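# Fold and latch a mailer box shut

## Task

Shut the open mailer box: push both side flaps inward, then fold the front flap down and slip it inside the box's front wall far enough that its tabs lock. At the end the box must lie flat on the table close to its original spot, touched by nothing except the table, and it must stay closed on its own with no gripper holding any part of it.

## Robot and tools

Robot and frame. Two arms, left_arm and right_arm, each ending in a parallel gripper. All poses share one world frame: origin on the table surface midway between the arms, +x pointing away from the robot over the table, +z up, and left_arm on the +y side. The arm names do not match left or right in any image. Positions are in metres, orientations are quaternions in w,x,y,z order. In the gripper's own axes the fingers extend along +z and separate along y. The reported end_effector_position is the spot between the finger pads, just short of the tips; at long reach it may differ somewhat from reality.

execute_actions. Argument "actions" is a list holding at most one item; an empty list changes nothing and just returns the state. An action item has "rows" (1 to 15 rows) and optional "steps" (1 to 15, default 15). Each row lasts one control step of 1/30 s, and the final row repeats if steps outnumber rows. A wait item has only "steps" (up to 300), counted from the previous result, so thinking time is included. Optional "pictures" toggles the camera images (on unless turned off). A rejected call sends nothing.

Row layout (also used by move's "target"): one flat list of 14 numbers, each in [-1, 1]: left_arm dx, dy, dz, rx, ry, rz, opening, then right_arm dx, dy, dz, rx, ry, rz, opening. All 14 are required even when only one arm should move. The first six per arm are an offset, expressed in that gripper's own axes, from the gripper pose shown in the latest result (before any result in the current scene, and for the second or later call within one reply, from where the robot is when the action begins). Every row is an offset from that same reference, not from the previous row. Scale: 1.0 equals 0.6 m of travel or 180 degrees of turn; rx, ry, rz together form a single rotation vector. Opening is not an offset but an absolute setting: +1 fully open (0.087 m), -1 closed. Zero offsets are not a pause: they pull the gripper back to the reference pose. To park an arm, send the offset back to the pose you want in the first call of a reply and zeros in later calls, always with the opening it should keep.

move. "target" is one such 14-number row with the same reference rules. "speed" is the top path speed in m/s, 0.002 to 0.5 (default 0.25); turning is capped at twice that value in rad/s. Each gripper follows a straight line toward its target, both paths finishing together, lasting between 0.5 and 10 s (cut off at 10 s if longer). Rotation takes the shorter way. Paths ignore obstacles and the other arm; grippers trail the path, can wander, and can exceed the speed, mostly with an almost straight arm. Opening is applied at the start. The move returns when motion has settled, or 5 s after the path end. Its "move:" line reports the ending (done, off_target, moving, held, fault) and limits: paced means the pose sent was clipped, held means some steps were blocked, after which the arm may jump fast. It also gives each gripper's remaining distance to target. If only one arm is named, the other finished fine.

wait: "seconds" from 0 to 10; nothing new is commanded.
zoom_image: "camera" (cam_head_left, cam_head_right, cam_high, cam_low, cam_left_wrist, cam_right_wrist) and "region" [x0, y0, x1, y1] in image pixels from the top-left, at most 504 by 504.
finished_scene: "scene" is the current scene number; it ends that scene for good and reports success. Answering without any tool call stops everything.

Results. The state line gives each arm's pose. "pose unreachable" means the clearance check altered or blocked that arm's command; HELD flags steps where part of your row was withheld. "Hand target" shows where the controller is currently steering each gripper. grip_measured is the finger opening on the command scale; the last Joint positions value per arm is the opening in metres. Readings may be off by about 1 mm. FAULT and MOTOR HOT lines report stops and heating.

Control behaviour. Each step the command is clipped to within 70 mm and 16 degrees of the measured pose; position wins over orientation when both cannot be met. Friction may leave the gripper up to about 31 mm off, and very small commands may not move it at all. After an action ends an arm only continues to its last clipped pose, so read the result and send the rest. The simulation keeps running while you think.

Gripping. To hold something, command an opening under grip_measured; roughly 0.02 under is firm, less is lighter. Each pad manages about 20 N; a fast close squeezes harder. Held parts may occasionally be tugged.

Joint limits (rad), base to hand: waist -2.618 to 3.054, shoulder 0 to 3.142, elbow 0 to 3.142, wrist pitch -1.571 to 1.571, wrist yaw -1.571 to 1.571, wrist roll -2.094 to 2.094.

Heat. Holding loads warms motors: warning at 75 °C, a 10 s stop of that arm at 90 °C, and at 100 °C the arm goes limp and falls.

Cameras are all 504x504; calibration with intrinsics and T_world_to_cam is supplied but may be slightly off.

Avoid: knocking or placing anything off the table, arms colliding or pushing each other, fast impacts, targets set deep past a contact (they press harder), dropping or slamming parts, and leaving a gripper touching the box.

Each tool is called in YAML: its name, and indented under it one key for each argument.

## Session

execute_actions:
  actions: []

Scene clock: 0.00 s of 5140.00 s.
left_arm: end_effector_position=(+0.2631, +0.6275, +0.3126) grip_measured=+0.979 end_effector_quat_wxyz=(-0.367, +0.806, -0.463, +0.043) | right_arm: end_effector_position=(+0.2501, -0.0411, +0.3585) grip_measured=+1.000 end_effector_quat_wxyz=(+0.329, -0.318, +0.617, +0.640)
Joint positions: left_arm=[ 1.152  1.618  1.91  -1.106  0.034 -1.129  0.087] | right_arm=[ 0.529  1.403  1.188  0.293 -1.087  0.69   0.087]
Joint velocities: left_arm=[ 0.017 -0.012 -0.022 -0.066 -0.066  0.022  0.001] | right_arm=[ 0.002 -0.007  0.002 -0.022 -0.081  0.022  0.   ]
Motor temperatures (°C, as the motors report them): left_arm=[22 23 23 23 21 22] | right_arm=[21 21 23 23 22 22]
Hand target (left_arm): +0.263, +0.628, +0.313; -0.367, +0.806, -0.463, +0.043
Hand target (right_arm): +0.250, -0.041, +0.358; +0.329, -0.318, +0.617, +0.640

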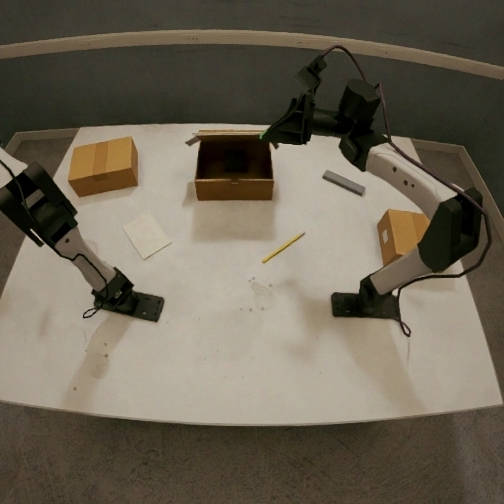

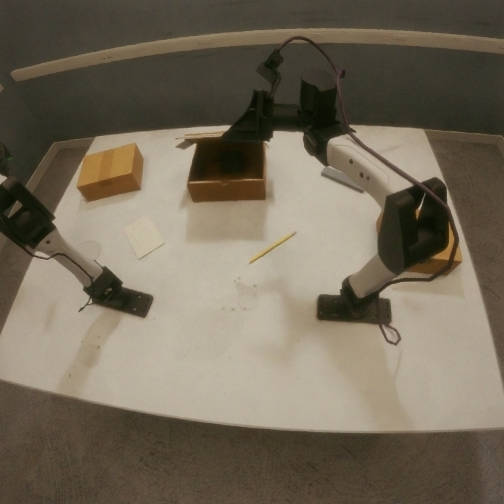

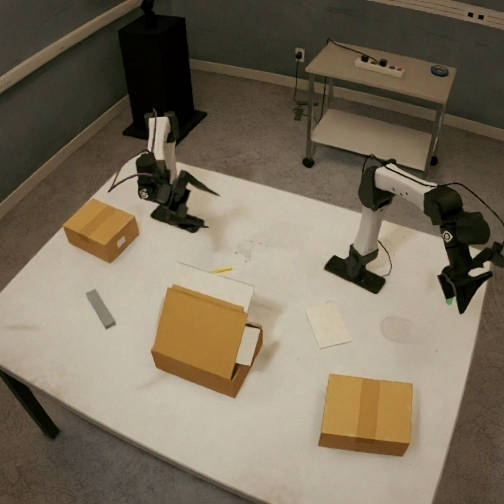

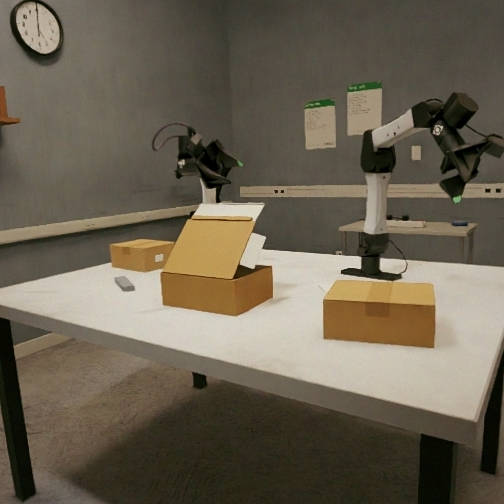

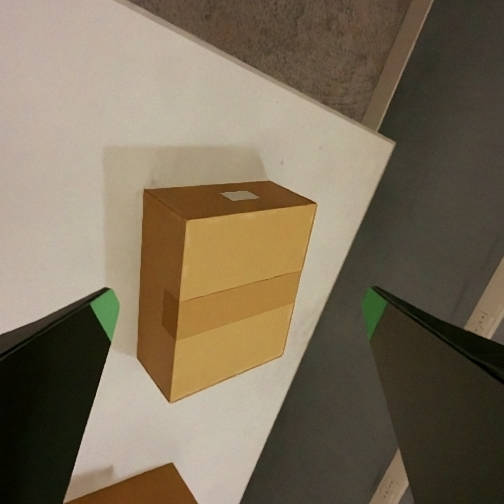

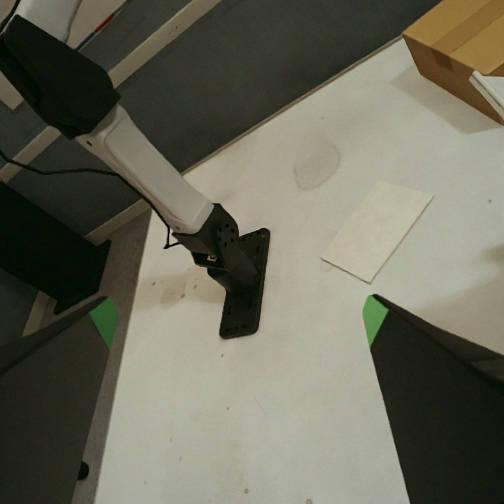

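zoom_image:
  camera: "cam_high"
  region: [120, 240, 300, 420]

zoom_image:
  camera: "cam_head_left"
  region: [170, 110, 300, 220]

zoom_image:
  camera: "cam_low"
  region: [140, 190, 300, 330]

Region (120, 240, 300, 420) of cam_high's 504x504 image, scaled by 2.800, with more detail than that image has.

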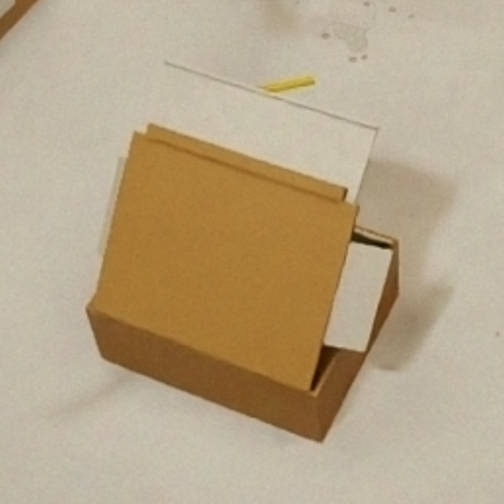

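Region (170, 110, 300, 220) of cam_head_left's 504x504 image, scaled by 3.877, with more detail than that image has; it fills the top 426 rows of this view, and the rest is white.

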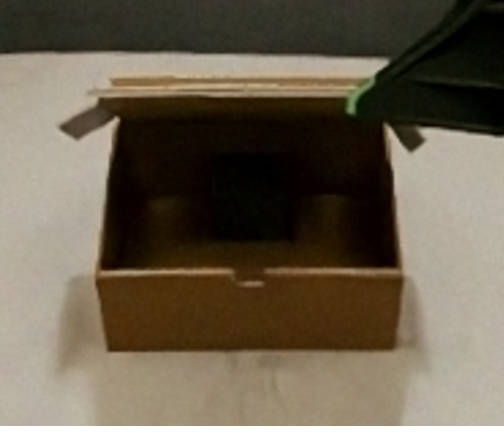

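Region (140, 190, 300, 330) of cam_low's 504x504 image, scaled by 3.150, with more detail than that image has; it fills the top 441 rows of this view, and the rest is white.

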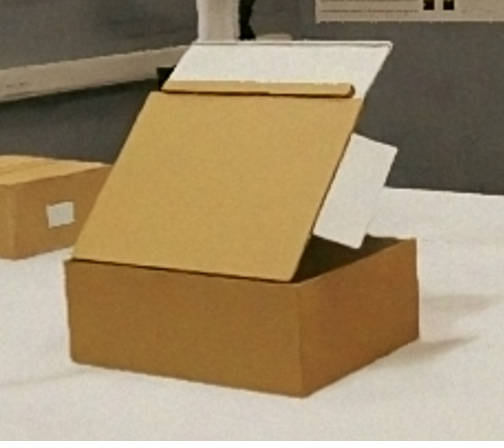

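move:
  target: [0.72,-0.078,-0.17,-0.477,0.102,-0.327,1,-0.223,-0.353,-0.282,-0.145,0.283,-0.65,1]

Scene clock: 27.53 s of 5140.00 s.
left_arm: end_effector_position=(+0.4989, +0.2503, +0.3247) grip_measured=+0.979 end_effector_quat_wxyz=(+0.360, +0.731, -0.404, +0.416) | right_arm: end_effector_position=(+0.4975, -0.2112, +0.3375) grip_measured=+1.000 end_effector_quat_wxyz=(-0.546, +0.802, -0.225, +0.088)
Joint positions: left_arm=[ 0.4    2.315  2.571 -1.556  1.148 -2.075  0.087] | right_arm=[ 0.095  1.867  2.008 -0.88  -0.955 -2.096  0.087]
Joint velocities: left_arm=[-0.007 -0.017 -0.002 -0.037 -0.081 -0.066 -0.   ] | right_arm=[ 0.007 -0.007  0.037  0.022  0.022 -0.022  0.   ]
Motor temperatures (°C, as the motors report them): left_arm=[22 28 26 25 21 22] | right_arm=[21 24 26 26 22 22]
Hand target (left_arm): +0.503, +0.256, +0.307; +0.378, +0.743, -0.384, +0.397
Hand target (right_arm): +0.499, -0.208, +0.339; -0.541, +0.806, -0.222, +0.090
Off the commanded pose (left_arm): 0.026 m, 71 deg; orientation clipped at the last step of the last action.
Off the commanded pose (right_arm): 0.004 m, 36 deg; orientation clipped at the last step of the last action.
joint sent to its limit (left arm) — the command would take joint 4 (wrist pitch) past its lower limit and joint 6 (wrist roll) past its lower limit, so those joints were sent only as far as their limits.
joint sent to its limit (right arm) — the command would take joint 6 (wrist roll) past its lower limit, so that joint was sent only as far as its limit.
After step 90, 16.03 s passed at rest.
move: off_target (left_arm, right_arm); limits=paced
camera_calibration (this result's frames):
cam_left_wrist: T_world_to_cam=[[0.891612, 0.414861, -0.181436, -0.490262], [-0.0462729, 0.482081, 0.874904, -0.365149], [0.45043, -0.771679, 0.449026, -0.0364828], [0, 0, 0, 1]] pos_world=[0.436659, 0.351269, 0.246901]
cam_right_wrist: T_world_to_cam=[[0.251913, 0.288824, 0.923645, -0.380623], [0.275123, -0.936418, 0.217782, -0.385869], [0.927818, 0.199254, -0.315358, -0.173031], [0, 0, 0, 1]] pos_world=[0.362587, -0.216924, 0.381029]

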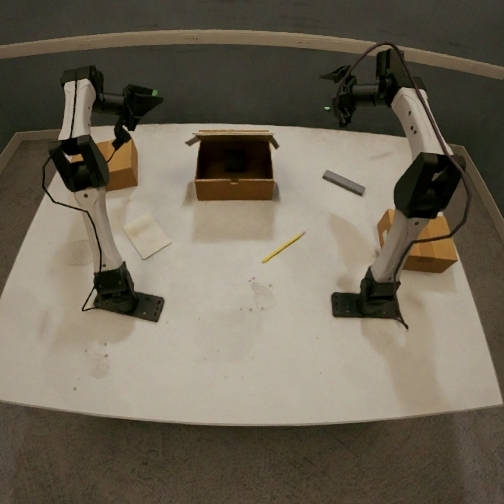

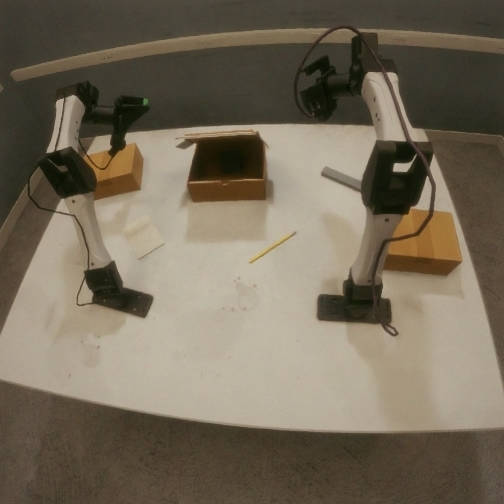

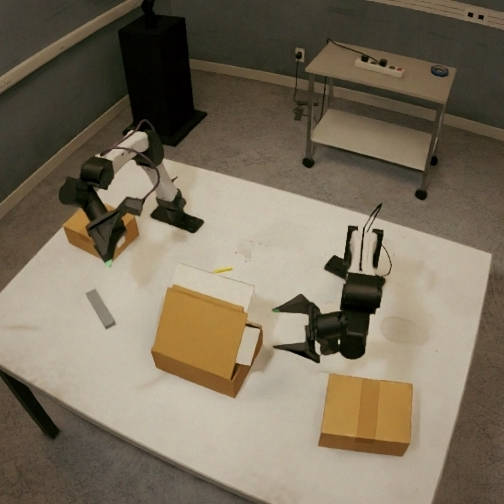

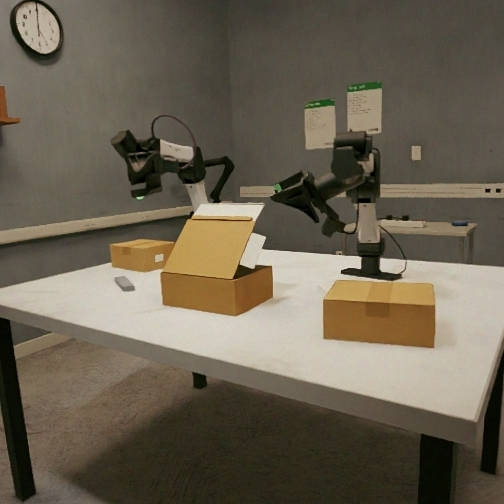

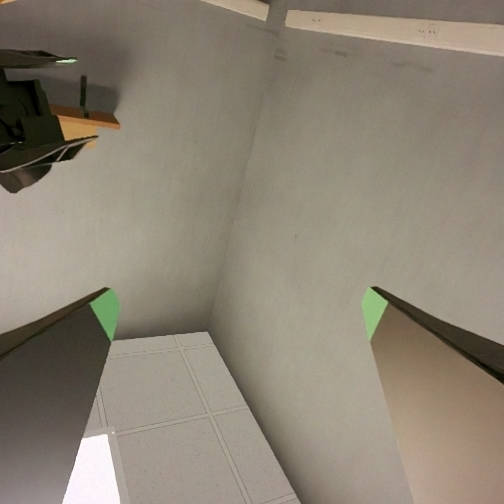

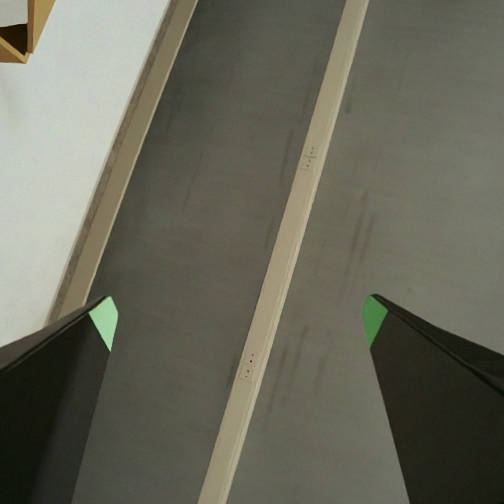

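move:
  target: [0,0,0,-0.175,-0.04,0.617,1,0,0,0,-0.151,0.178,0.858,1]

Scene clock: 42.87 s of 5140.00 s.
left_arm: end_effector_position=(+0.4980, +0.2542, +0.3175) grip_measured=+0.979 end_effector_quat_wxyz=(+0.207, -0.151, +0.821, -0.510) | right_arm: end_effector_position=(+0.4920, -0.2087, +0.3345) grip_measured=+1.000 end_effector_quat_wxyz=(+0.194, +0.111, +0.836, +0.501)
Joint positions: left_arm=[ 0.381  2.409  2.866 -1.345  1.039 -0.552  0.087] | right_arm=[ 0.032  2.343  2.827 -1.266 -0.927  0.66   0.087]
Joint velocities: left_arm=[ 0.002 -0.017  0.017 -0.051 -0.037 -0.007 -0.   ] | right_arm=[-0.007 -0.012  0.007 -0.022 -0.066  0.051  0.   ]
Motor temperatures (°C, as the motors report them): left_arm=[22 33 27 25 21 22] | right_arm=[21 26 27 26 22 22]
Hand target (left_arm): +0.498, +0.250, +0.323; +0.221, -0.139, +0.822, -0.506
Hand target (right_arm): +0.497, -0.212, +0.338; +0.203, +0.109, +0.830, +0.507
Off the commanded pose (left_arm): 0.008 m, 35 deg; orientation clipped at the last step of the last action.
Off the commanded pose (right_arm): 0.007 m, 31 deg; orientation clipped at the last step of the last action.
elbow stopped short (left arm): the move would have taken joint 3 (elbow) straighter than the controller allows; a more bent joint 3 avoids this.
elbow stopped short (right arm): the move would have taken joint 3 (elbow) straighter than the controller allows; a more bent joint 3 avoids this.
After step 90, 5.37 s passed at rest.
move: off_target (left_arm, right_arm); limits=paced
camera_calibration (this result's frames):
cam_left_wrist: T_world_to_cam=[[0.0282619, -0.434204, 0.900371, -0.190118], [-0.931922, 0.31435, 0.180847, 0.343203], [-0.361556, -0.844187, -0.39576, 0.661224], [0, 0, 0, 1]] pos_world=[0.564281, 0.36776, 0.370795]
cam_right_wrist: T_world_to_cam=[[0.00624219, -0.492415, -0.870338, 0.180733], [-0.915157, -0.353616, 0.193503, 0.334041], [-0.40305, 0.795288, -0.452845, 0.655766], [0, 0, 0, 1]] pos_world=[0.568878, -0.314404, 0.389621]

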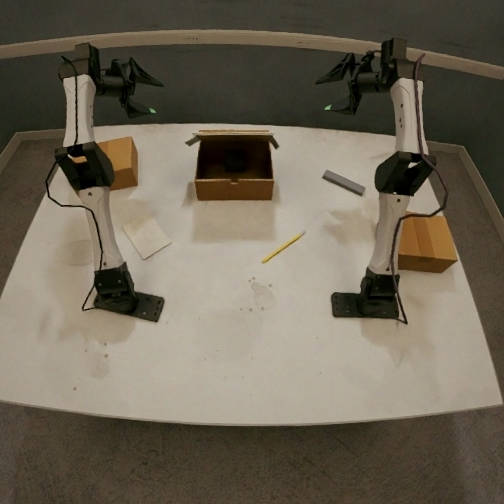

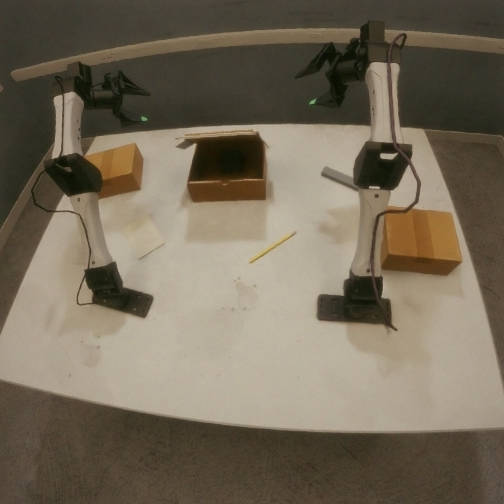

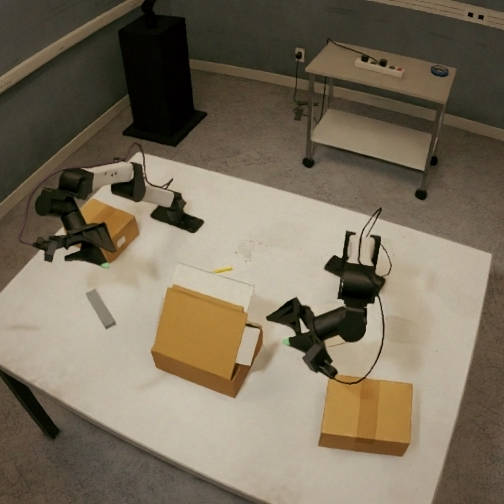

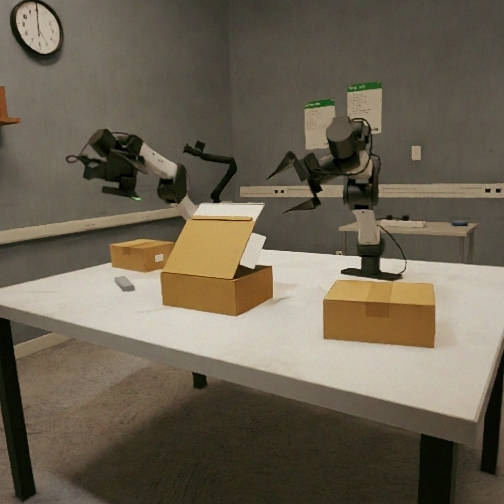

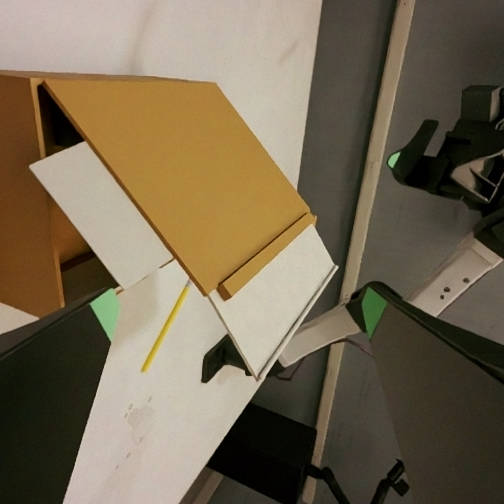

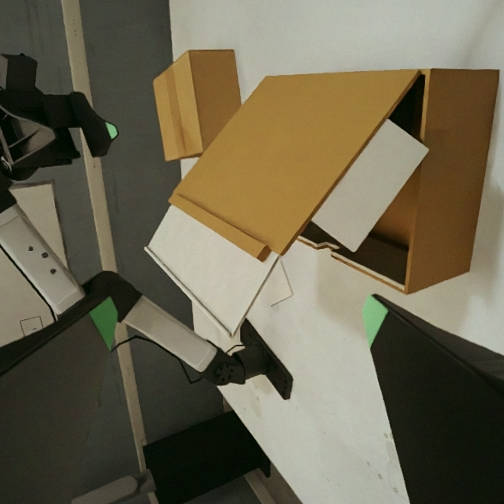

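move:
  target: [0.078,0.153,0.155,0,-0.3,0,0.15,0.07,-0.175,0.173,0,-0.3,0,0.15]
  speed: 0.15

Scene clock: 53.07 s of 5140.00 s.
left_arm: end_effector_position=(+0.5035, +0.2021, +0.2089) grip_measured=+0.150 end_effector_quat_wxyz=(+0.565, -0.362, +0.632, -0.387) | right_arm: end_effector_position=(+0.5014, -0.1628, +0.1925) grip_measured=+0.150 end_effector_quat_wxyz=(+0.555, +0.321, +0.662, +0.389)
Joint positions: left_arm=[-0.008  1.682  0.883  0.736 -0.095 -1.127  0.05 ] | right_arm=[0.427 1.762 0.937 0.74  0.221 1.081 0.05 ]
Joint velocities: left_arm=[-0.007 -0.027 -0.017  0.037 -0.066  0.007 -0.001] | right_arm=[ 0.012 -0.012  0.002  0.037 -0.081 -0.007  0.001]
Motor temperatures (°C, as the motors report them): left_arm=[22 36 28 26 21 22] | right_arm=[21 28 28 27 22 22]
Hand target (left_arm): +0.501, +0.199, +0.192; +0.554, -0.368, +0.641, -0.382
Hand target (right_arm): +0.500, -0.161, +0.186; +0.553, +0.324, +0.661, +0.389
Off the commanded pose (left_arm): 0.020 m, 1 deg.
Off the commanded pose (right_arm): 0.004 m, 1 deg.
After step 90, 3.37 s passed at rest.
move: off_target (left_arm)
camera_calibration (this result's frames):
cam_left_wrist: T_world_to_cam=[[0.0151173, -0.443933, 0.895932, -0.105589], [-0.834905, -0.498647, -0.232991, 0.586274], [0.550186, -0.744496, -0.37818, 0.0934086], [0, 0, 0, 1]] pos_world=[0.439687, 0.315011, 0.266523]
cam_right_wrist: T_world_to_cam=[[-0.0125663, -0.500147, -0.86585, 0.0869905], [-0.865416, 0.439209, -0.241144, 0.574069], [0.500896, 0.74629, -0.438354, 0.0947283], [0, 0, 0, 1]] pos_world=[0.450452, -0.279323, 0.255278]

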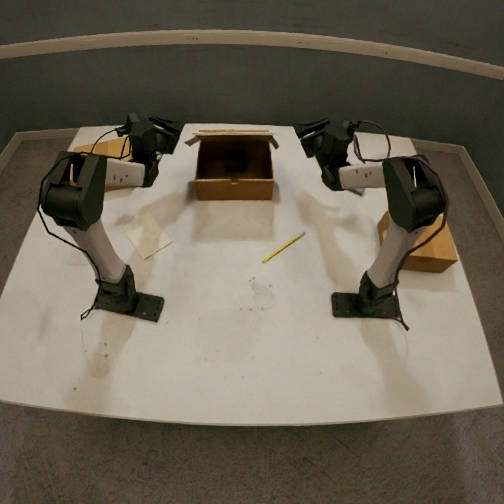

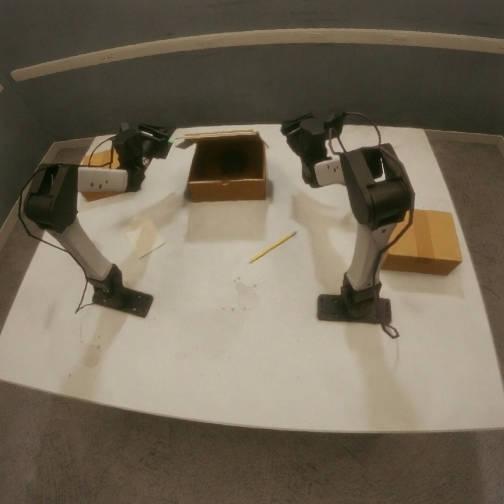

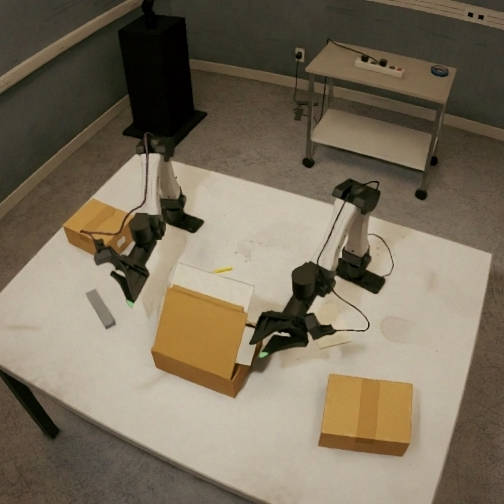

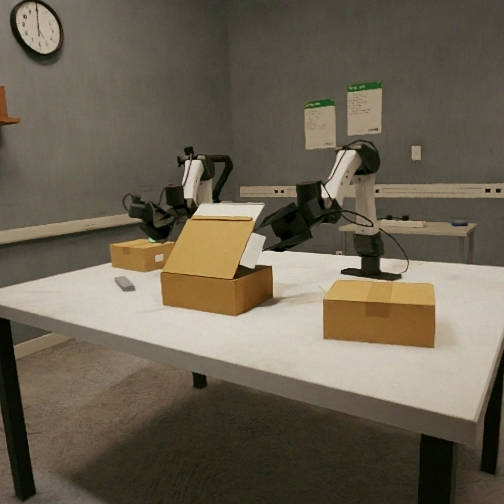

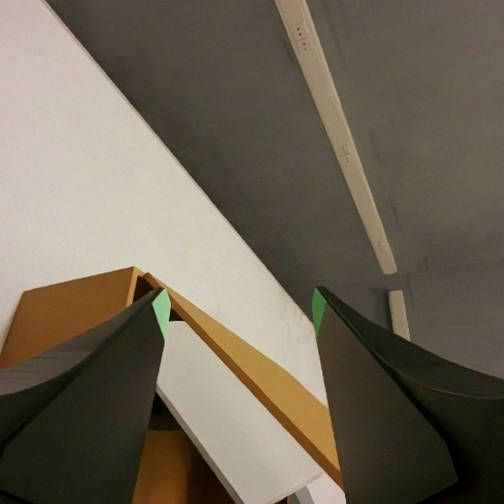

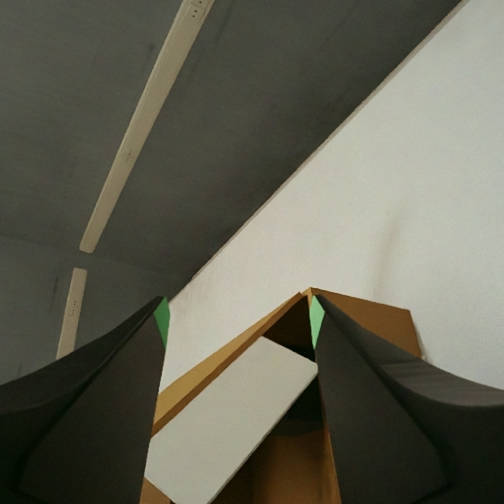

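move:
  target: [0.01,0.025,0,0,0.27,0,0.15,0,0,0,0,0.27,0,0.15]
  speed: 0.15

Scene clock: 58.73 s of 5140.00 s.
left_arm: end_effector_position=(+0.5003, +0.2002, +0.2004) grip_measured=+0.150 end_effector_quat_wxyz=(+0.272, -0.158, +0.803, -0.507) | right_arm: end_effector_position=(+0.4968, -0.1600, +0.1936) grip_measured=+0.150 end_effector_quat_wxyz=(+0.234, +0.134, +0.828, +0.491)
Joint positions: left_arm=[ 0.255  1.957  1.529 -0.139  0.891 -0.813  0.05 ] | right_arm=[ 0.154  1.983  1.591 -0.205 -0.761  0.848  0.05 ]
Joint velocities: left_arm=[-0.002 -0.002  0.007 -0.051 -0.022  0.037 -0.001] | right_arm=[-0.002 -0.007 -0.002 -0.022 -0.007 -0.007 -0.001]
Motor temperatures (°C, as the motors report them): left_arm=[22 35 28 27 21 22] | right_arm=[21 28 28 28 22 22]
Hand target (left_arm): +0.501, +0.204, +0.192; +0.259, -0.168, +0.806, -0.505
Hand target (right_arm): +0.501, -0.162, +0.194; +0.234, +0.131, +0.828, +0.492
Off the commanded pose (left_arm): 0.009 m, 3 deg.
Off the commanded pose (right_arm): 0.005 m, 1 deg.
move: off_target (left_arm)
camera_calibration (this result's frames):
cam_left_wrist: T_world_to_cam=[[-0.0313074, -0.436757, 0.899034, -0.0776258], [-0.968527, 0.235476, 0.0806686, 0.437686], [-0.246934, -0.868213, -0.430383, 0.524477], [0, 0, 0, 1]] pos_world=[0.550991, 0.31839, 0.260207]
cam_right_wrist: T_world_to_cam=[[0.00246776, -0.498895, -0.866659, 0.0821683], [-0.94957, -0.272909, 0.154397, 0.420493], [-0.313547, 0.822572, -0.474409, 0.519283], [0, 0, 0, 1]] pos_world=[0.561904, -0.271398, 0.252641]

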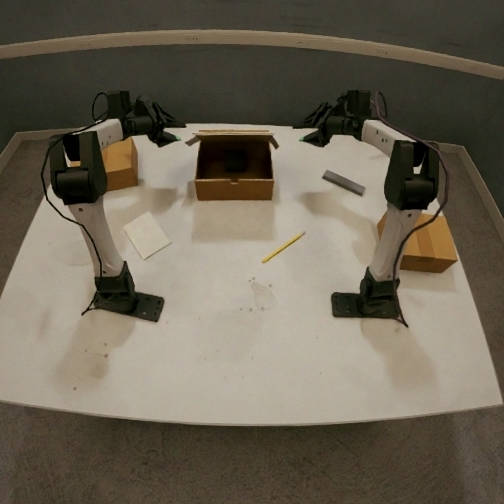

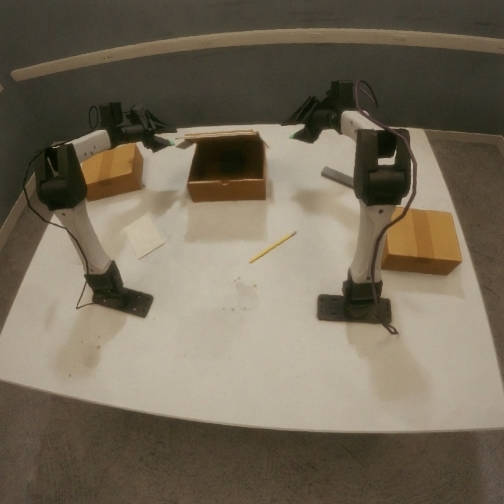

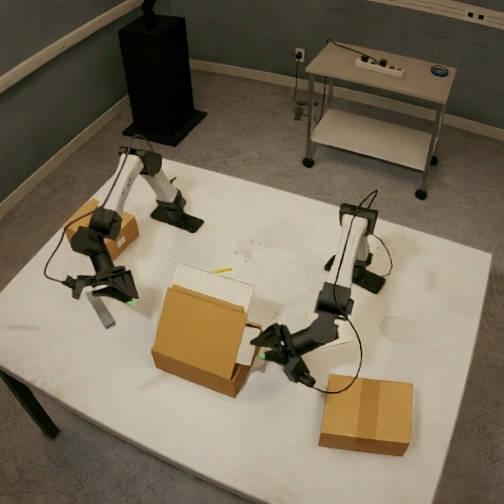

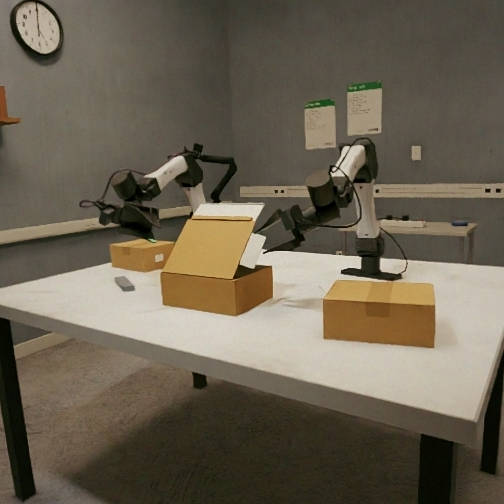

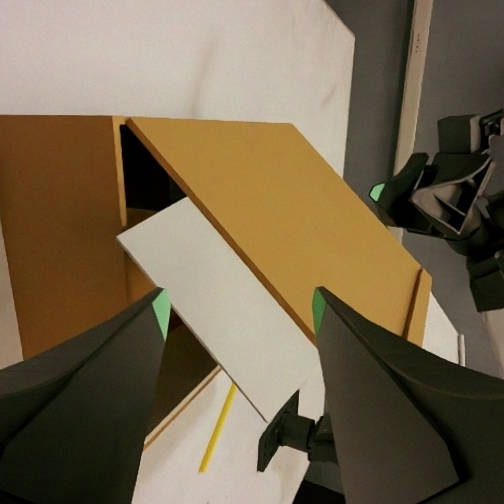

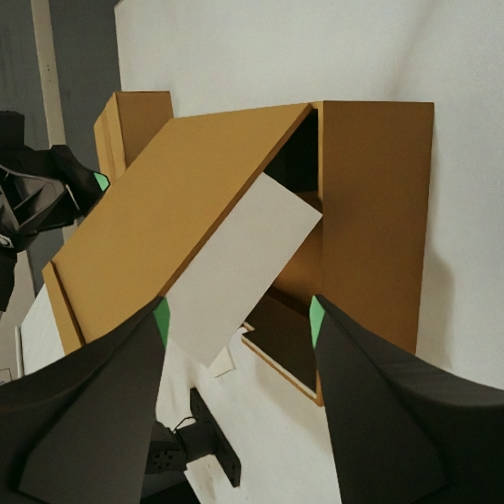

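move:
  target: [0.035,-0.029,0.049,0,0,0,0.15,0.053,0.056,0.0875,0,0,0,0.15]
  speed: 0.06

Scene clock: 63.13 s of 5140.00 s.
left_arm: end_effector_position=(+0.5049, +0.1631, +0.2054) grip_measured=+0.150 end_effector_quat_wxyz=(+0.276, -0.153, +0.801, -0.509) | right_arm: end_effector_position=(+0.4895, -0.0944, +0.1875) grip_measured=+0.150 end_effector_quat_wxyz=(+0.223, +0.136, +0.834, +0.486)
Joint positions: left_arm=[ 0.169  1.957  1.529 -0.075  0.82  -0.88   0.05 ] | right_arm=[ 0.304  2.012  1.613 -0.165 -0.638  0.942  0.05 ]
Joint velocities: left_arm=[-0.002 -0.007  0.012  0.022  0.037 -0.022 -0.   ] | right_arm=[ 0.007 -0.012  0.007  0.022  0.007  0.022  0.   ]
Motor temperatures (°C, as the motors report them): left_arm=[22 36 29 27 21 22] | right_arm=[21 29 29 28 22 22]
Hand target (left_arm): +0.501, +0.160, +0.201; +0.271, -0.158, +0.802, -0.508
Hand target (right_arm): +0.497, -0.091, +0.194; +0.235, +0.134, +0.828, +0.491
Off the commanded pose (left_arm): 0.007 m, 1 deg.
Off the commanded pose (right_arm): 0.010 m, 2 deg.
move: done
camera_calibration (this result's frames):
cam_left_wrist: T_world_to_cam=[[-0.0443645, -0.43586, 0.89892, -0.0916972], [-0.968923, 0.237957, 0.0675591, 0.453025], [-0.243351, -0.867987, -0.432872, 0.494275], [0, 0, 0, 1]] pos_world=[0.555161, 0.281257, 0.26578]
cam_right_wrist: T_world_to_cam=[[-0.0153414, -0.509143, -0.860545, 0.116247], [-0.943184, -0.278326, 0.181487, 0.42364], [-0.331915, 0.814437, -0.475946, 0.468659], [0, 0, 0, 1]] pos_world=[0.556909, -0.204596, 0.246207]

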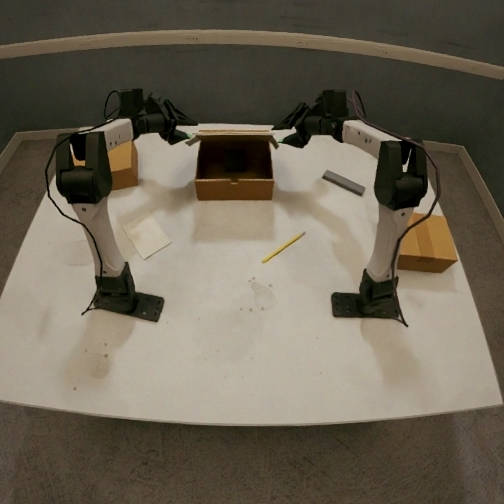

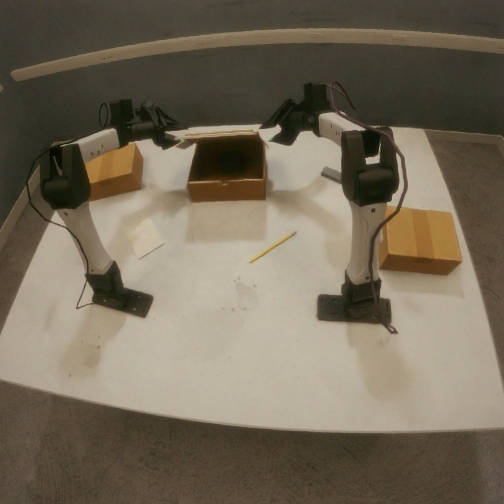

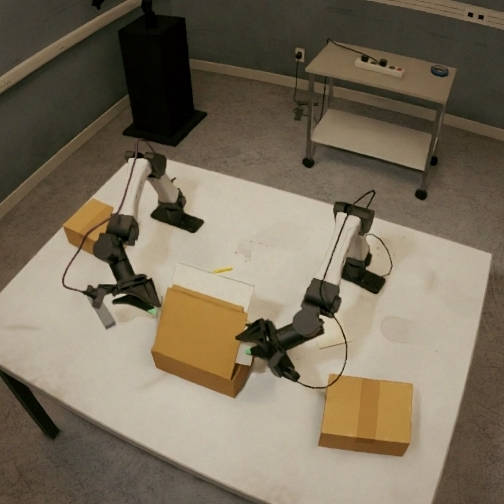

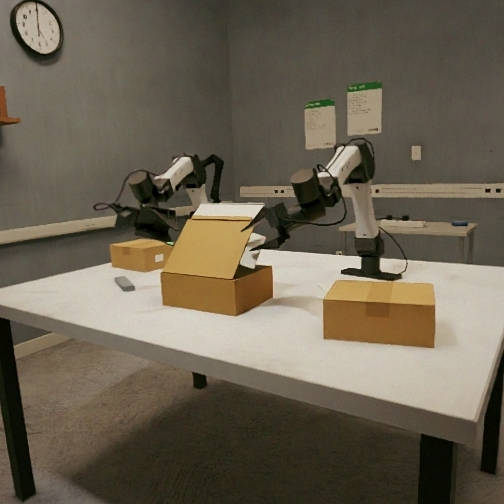

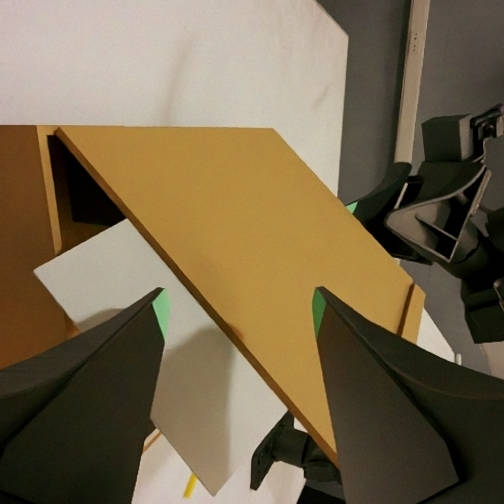

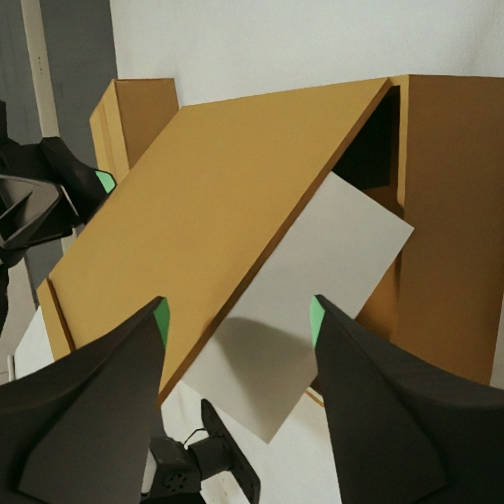

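move:
  target: [0.043,-0.007,0.057,0,0,0,0.15,0.006,0.04,0.059,0,0,0,0.15]
  speed: 0.05

Scene clock: 66.50 s of 5140.00 s.
left_arm: end_effector_position=(+0.5104, +0.1301, +0.2097) grip_measured=+0.150 end_effector_quat_wxyz=(+0.299, -0.145, +0.793, -0.511) | right_arm: end_effector_position=(+0.5045, -0.0695, +0.1920) grip_measured=+0.150 end_effector_quat_wxyz=(+0.227, +0.141, +0.836, +0.479)
Joint positions: left_arm=[ 0.092  1.957  1.508  0.032  0.74  -0.932  0.05 ] | right_arm=[ 0.353  2.086  1.746 -0.212 -0.578  0.971  0.05 ]
Joint velocities: left_arm=[-0.002  0.012  0.002 -0.007  0.022 -0.007  0.   ] | right_arm=[ 0.007 -0.017  0.002  0.037 -0.066  0.081  0.   ]
Motor temperatures (°C, as the motors report them): left_arm=[22 36 29 28 21 22] | right_arm=[21 29 29 28 22 22]
Hand target (left_arm): +0.505, +0.123, +0.191; +0.276, -0.154, +0.800, -0.510
Hand target (right_arm): +0.504, -0.055, +0.192; +0.223, +0.136, +0.835, +0.485
Off the commanded pose (left_arm): 0.021 m, 3 deg.
Off the commanded pose (right_arm): 0.015 m, 1 deg.
move: off_target (left_arm, right_arm)
camera_calibration (this result's frames):
cam_left_wrist: T_world_to_cam=[[-0.0846401, -0.43673, 0.895602, -0.0883263], [-0.973444, 0.228116, 0.0192414, 0.479582], [-0.212704, -0.87019, -0.44444, 0.455925], [0, 0, 0, 1]] pos_world=[0.556347, 0.248767, 0.272509]
cam_right_wrist: T_world_to_cam=[[-0.0245539, -0.519599, -0.854057, 0.135664], [-0.947062, -0.261468, 0.186302, 0.446098], [-0.320111, 0.81342, -0.485672, 0.451289], [0, 0, 0, 1]] pos_world=[0.570276, -0.179956, 0.251935]

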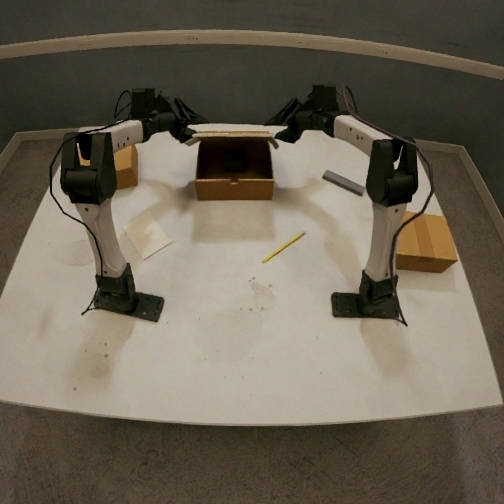

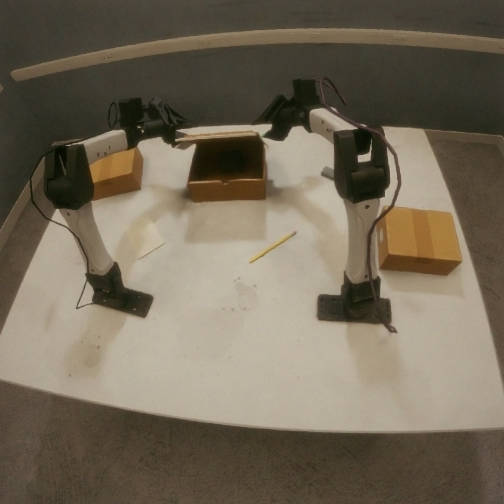

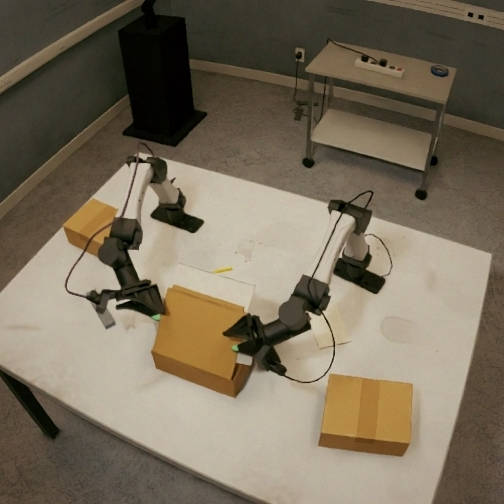

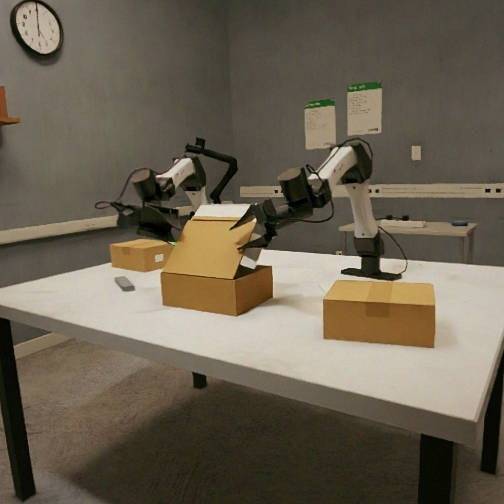

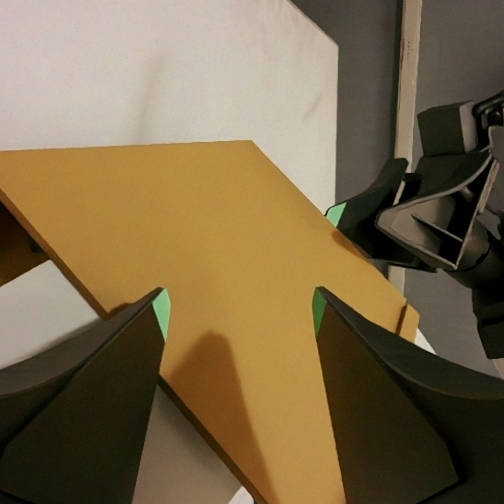

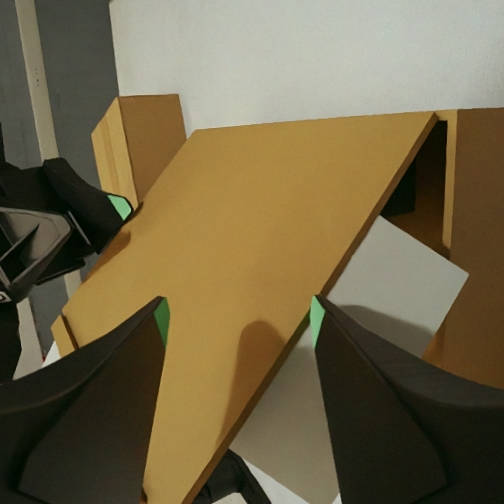

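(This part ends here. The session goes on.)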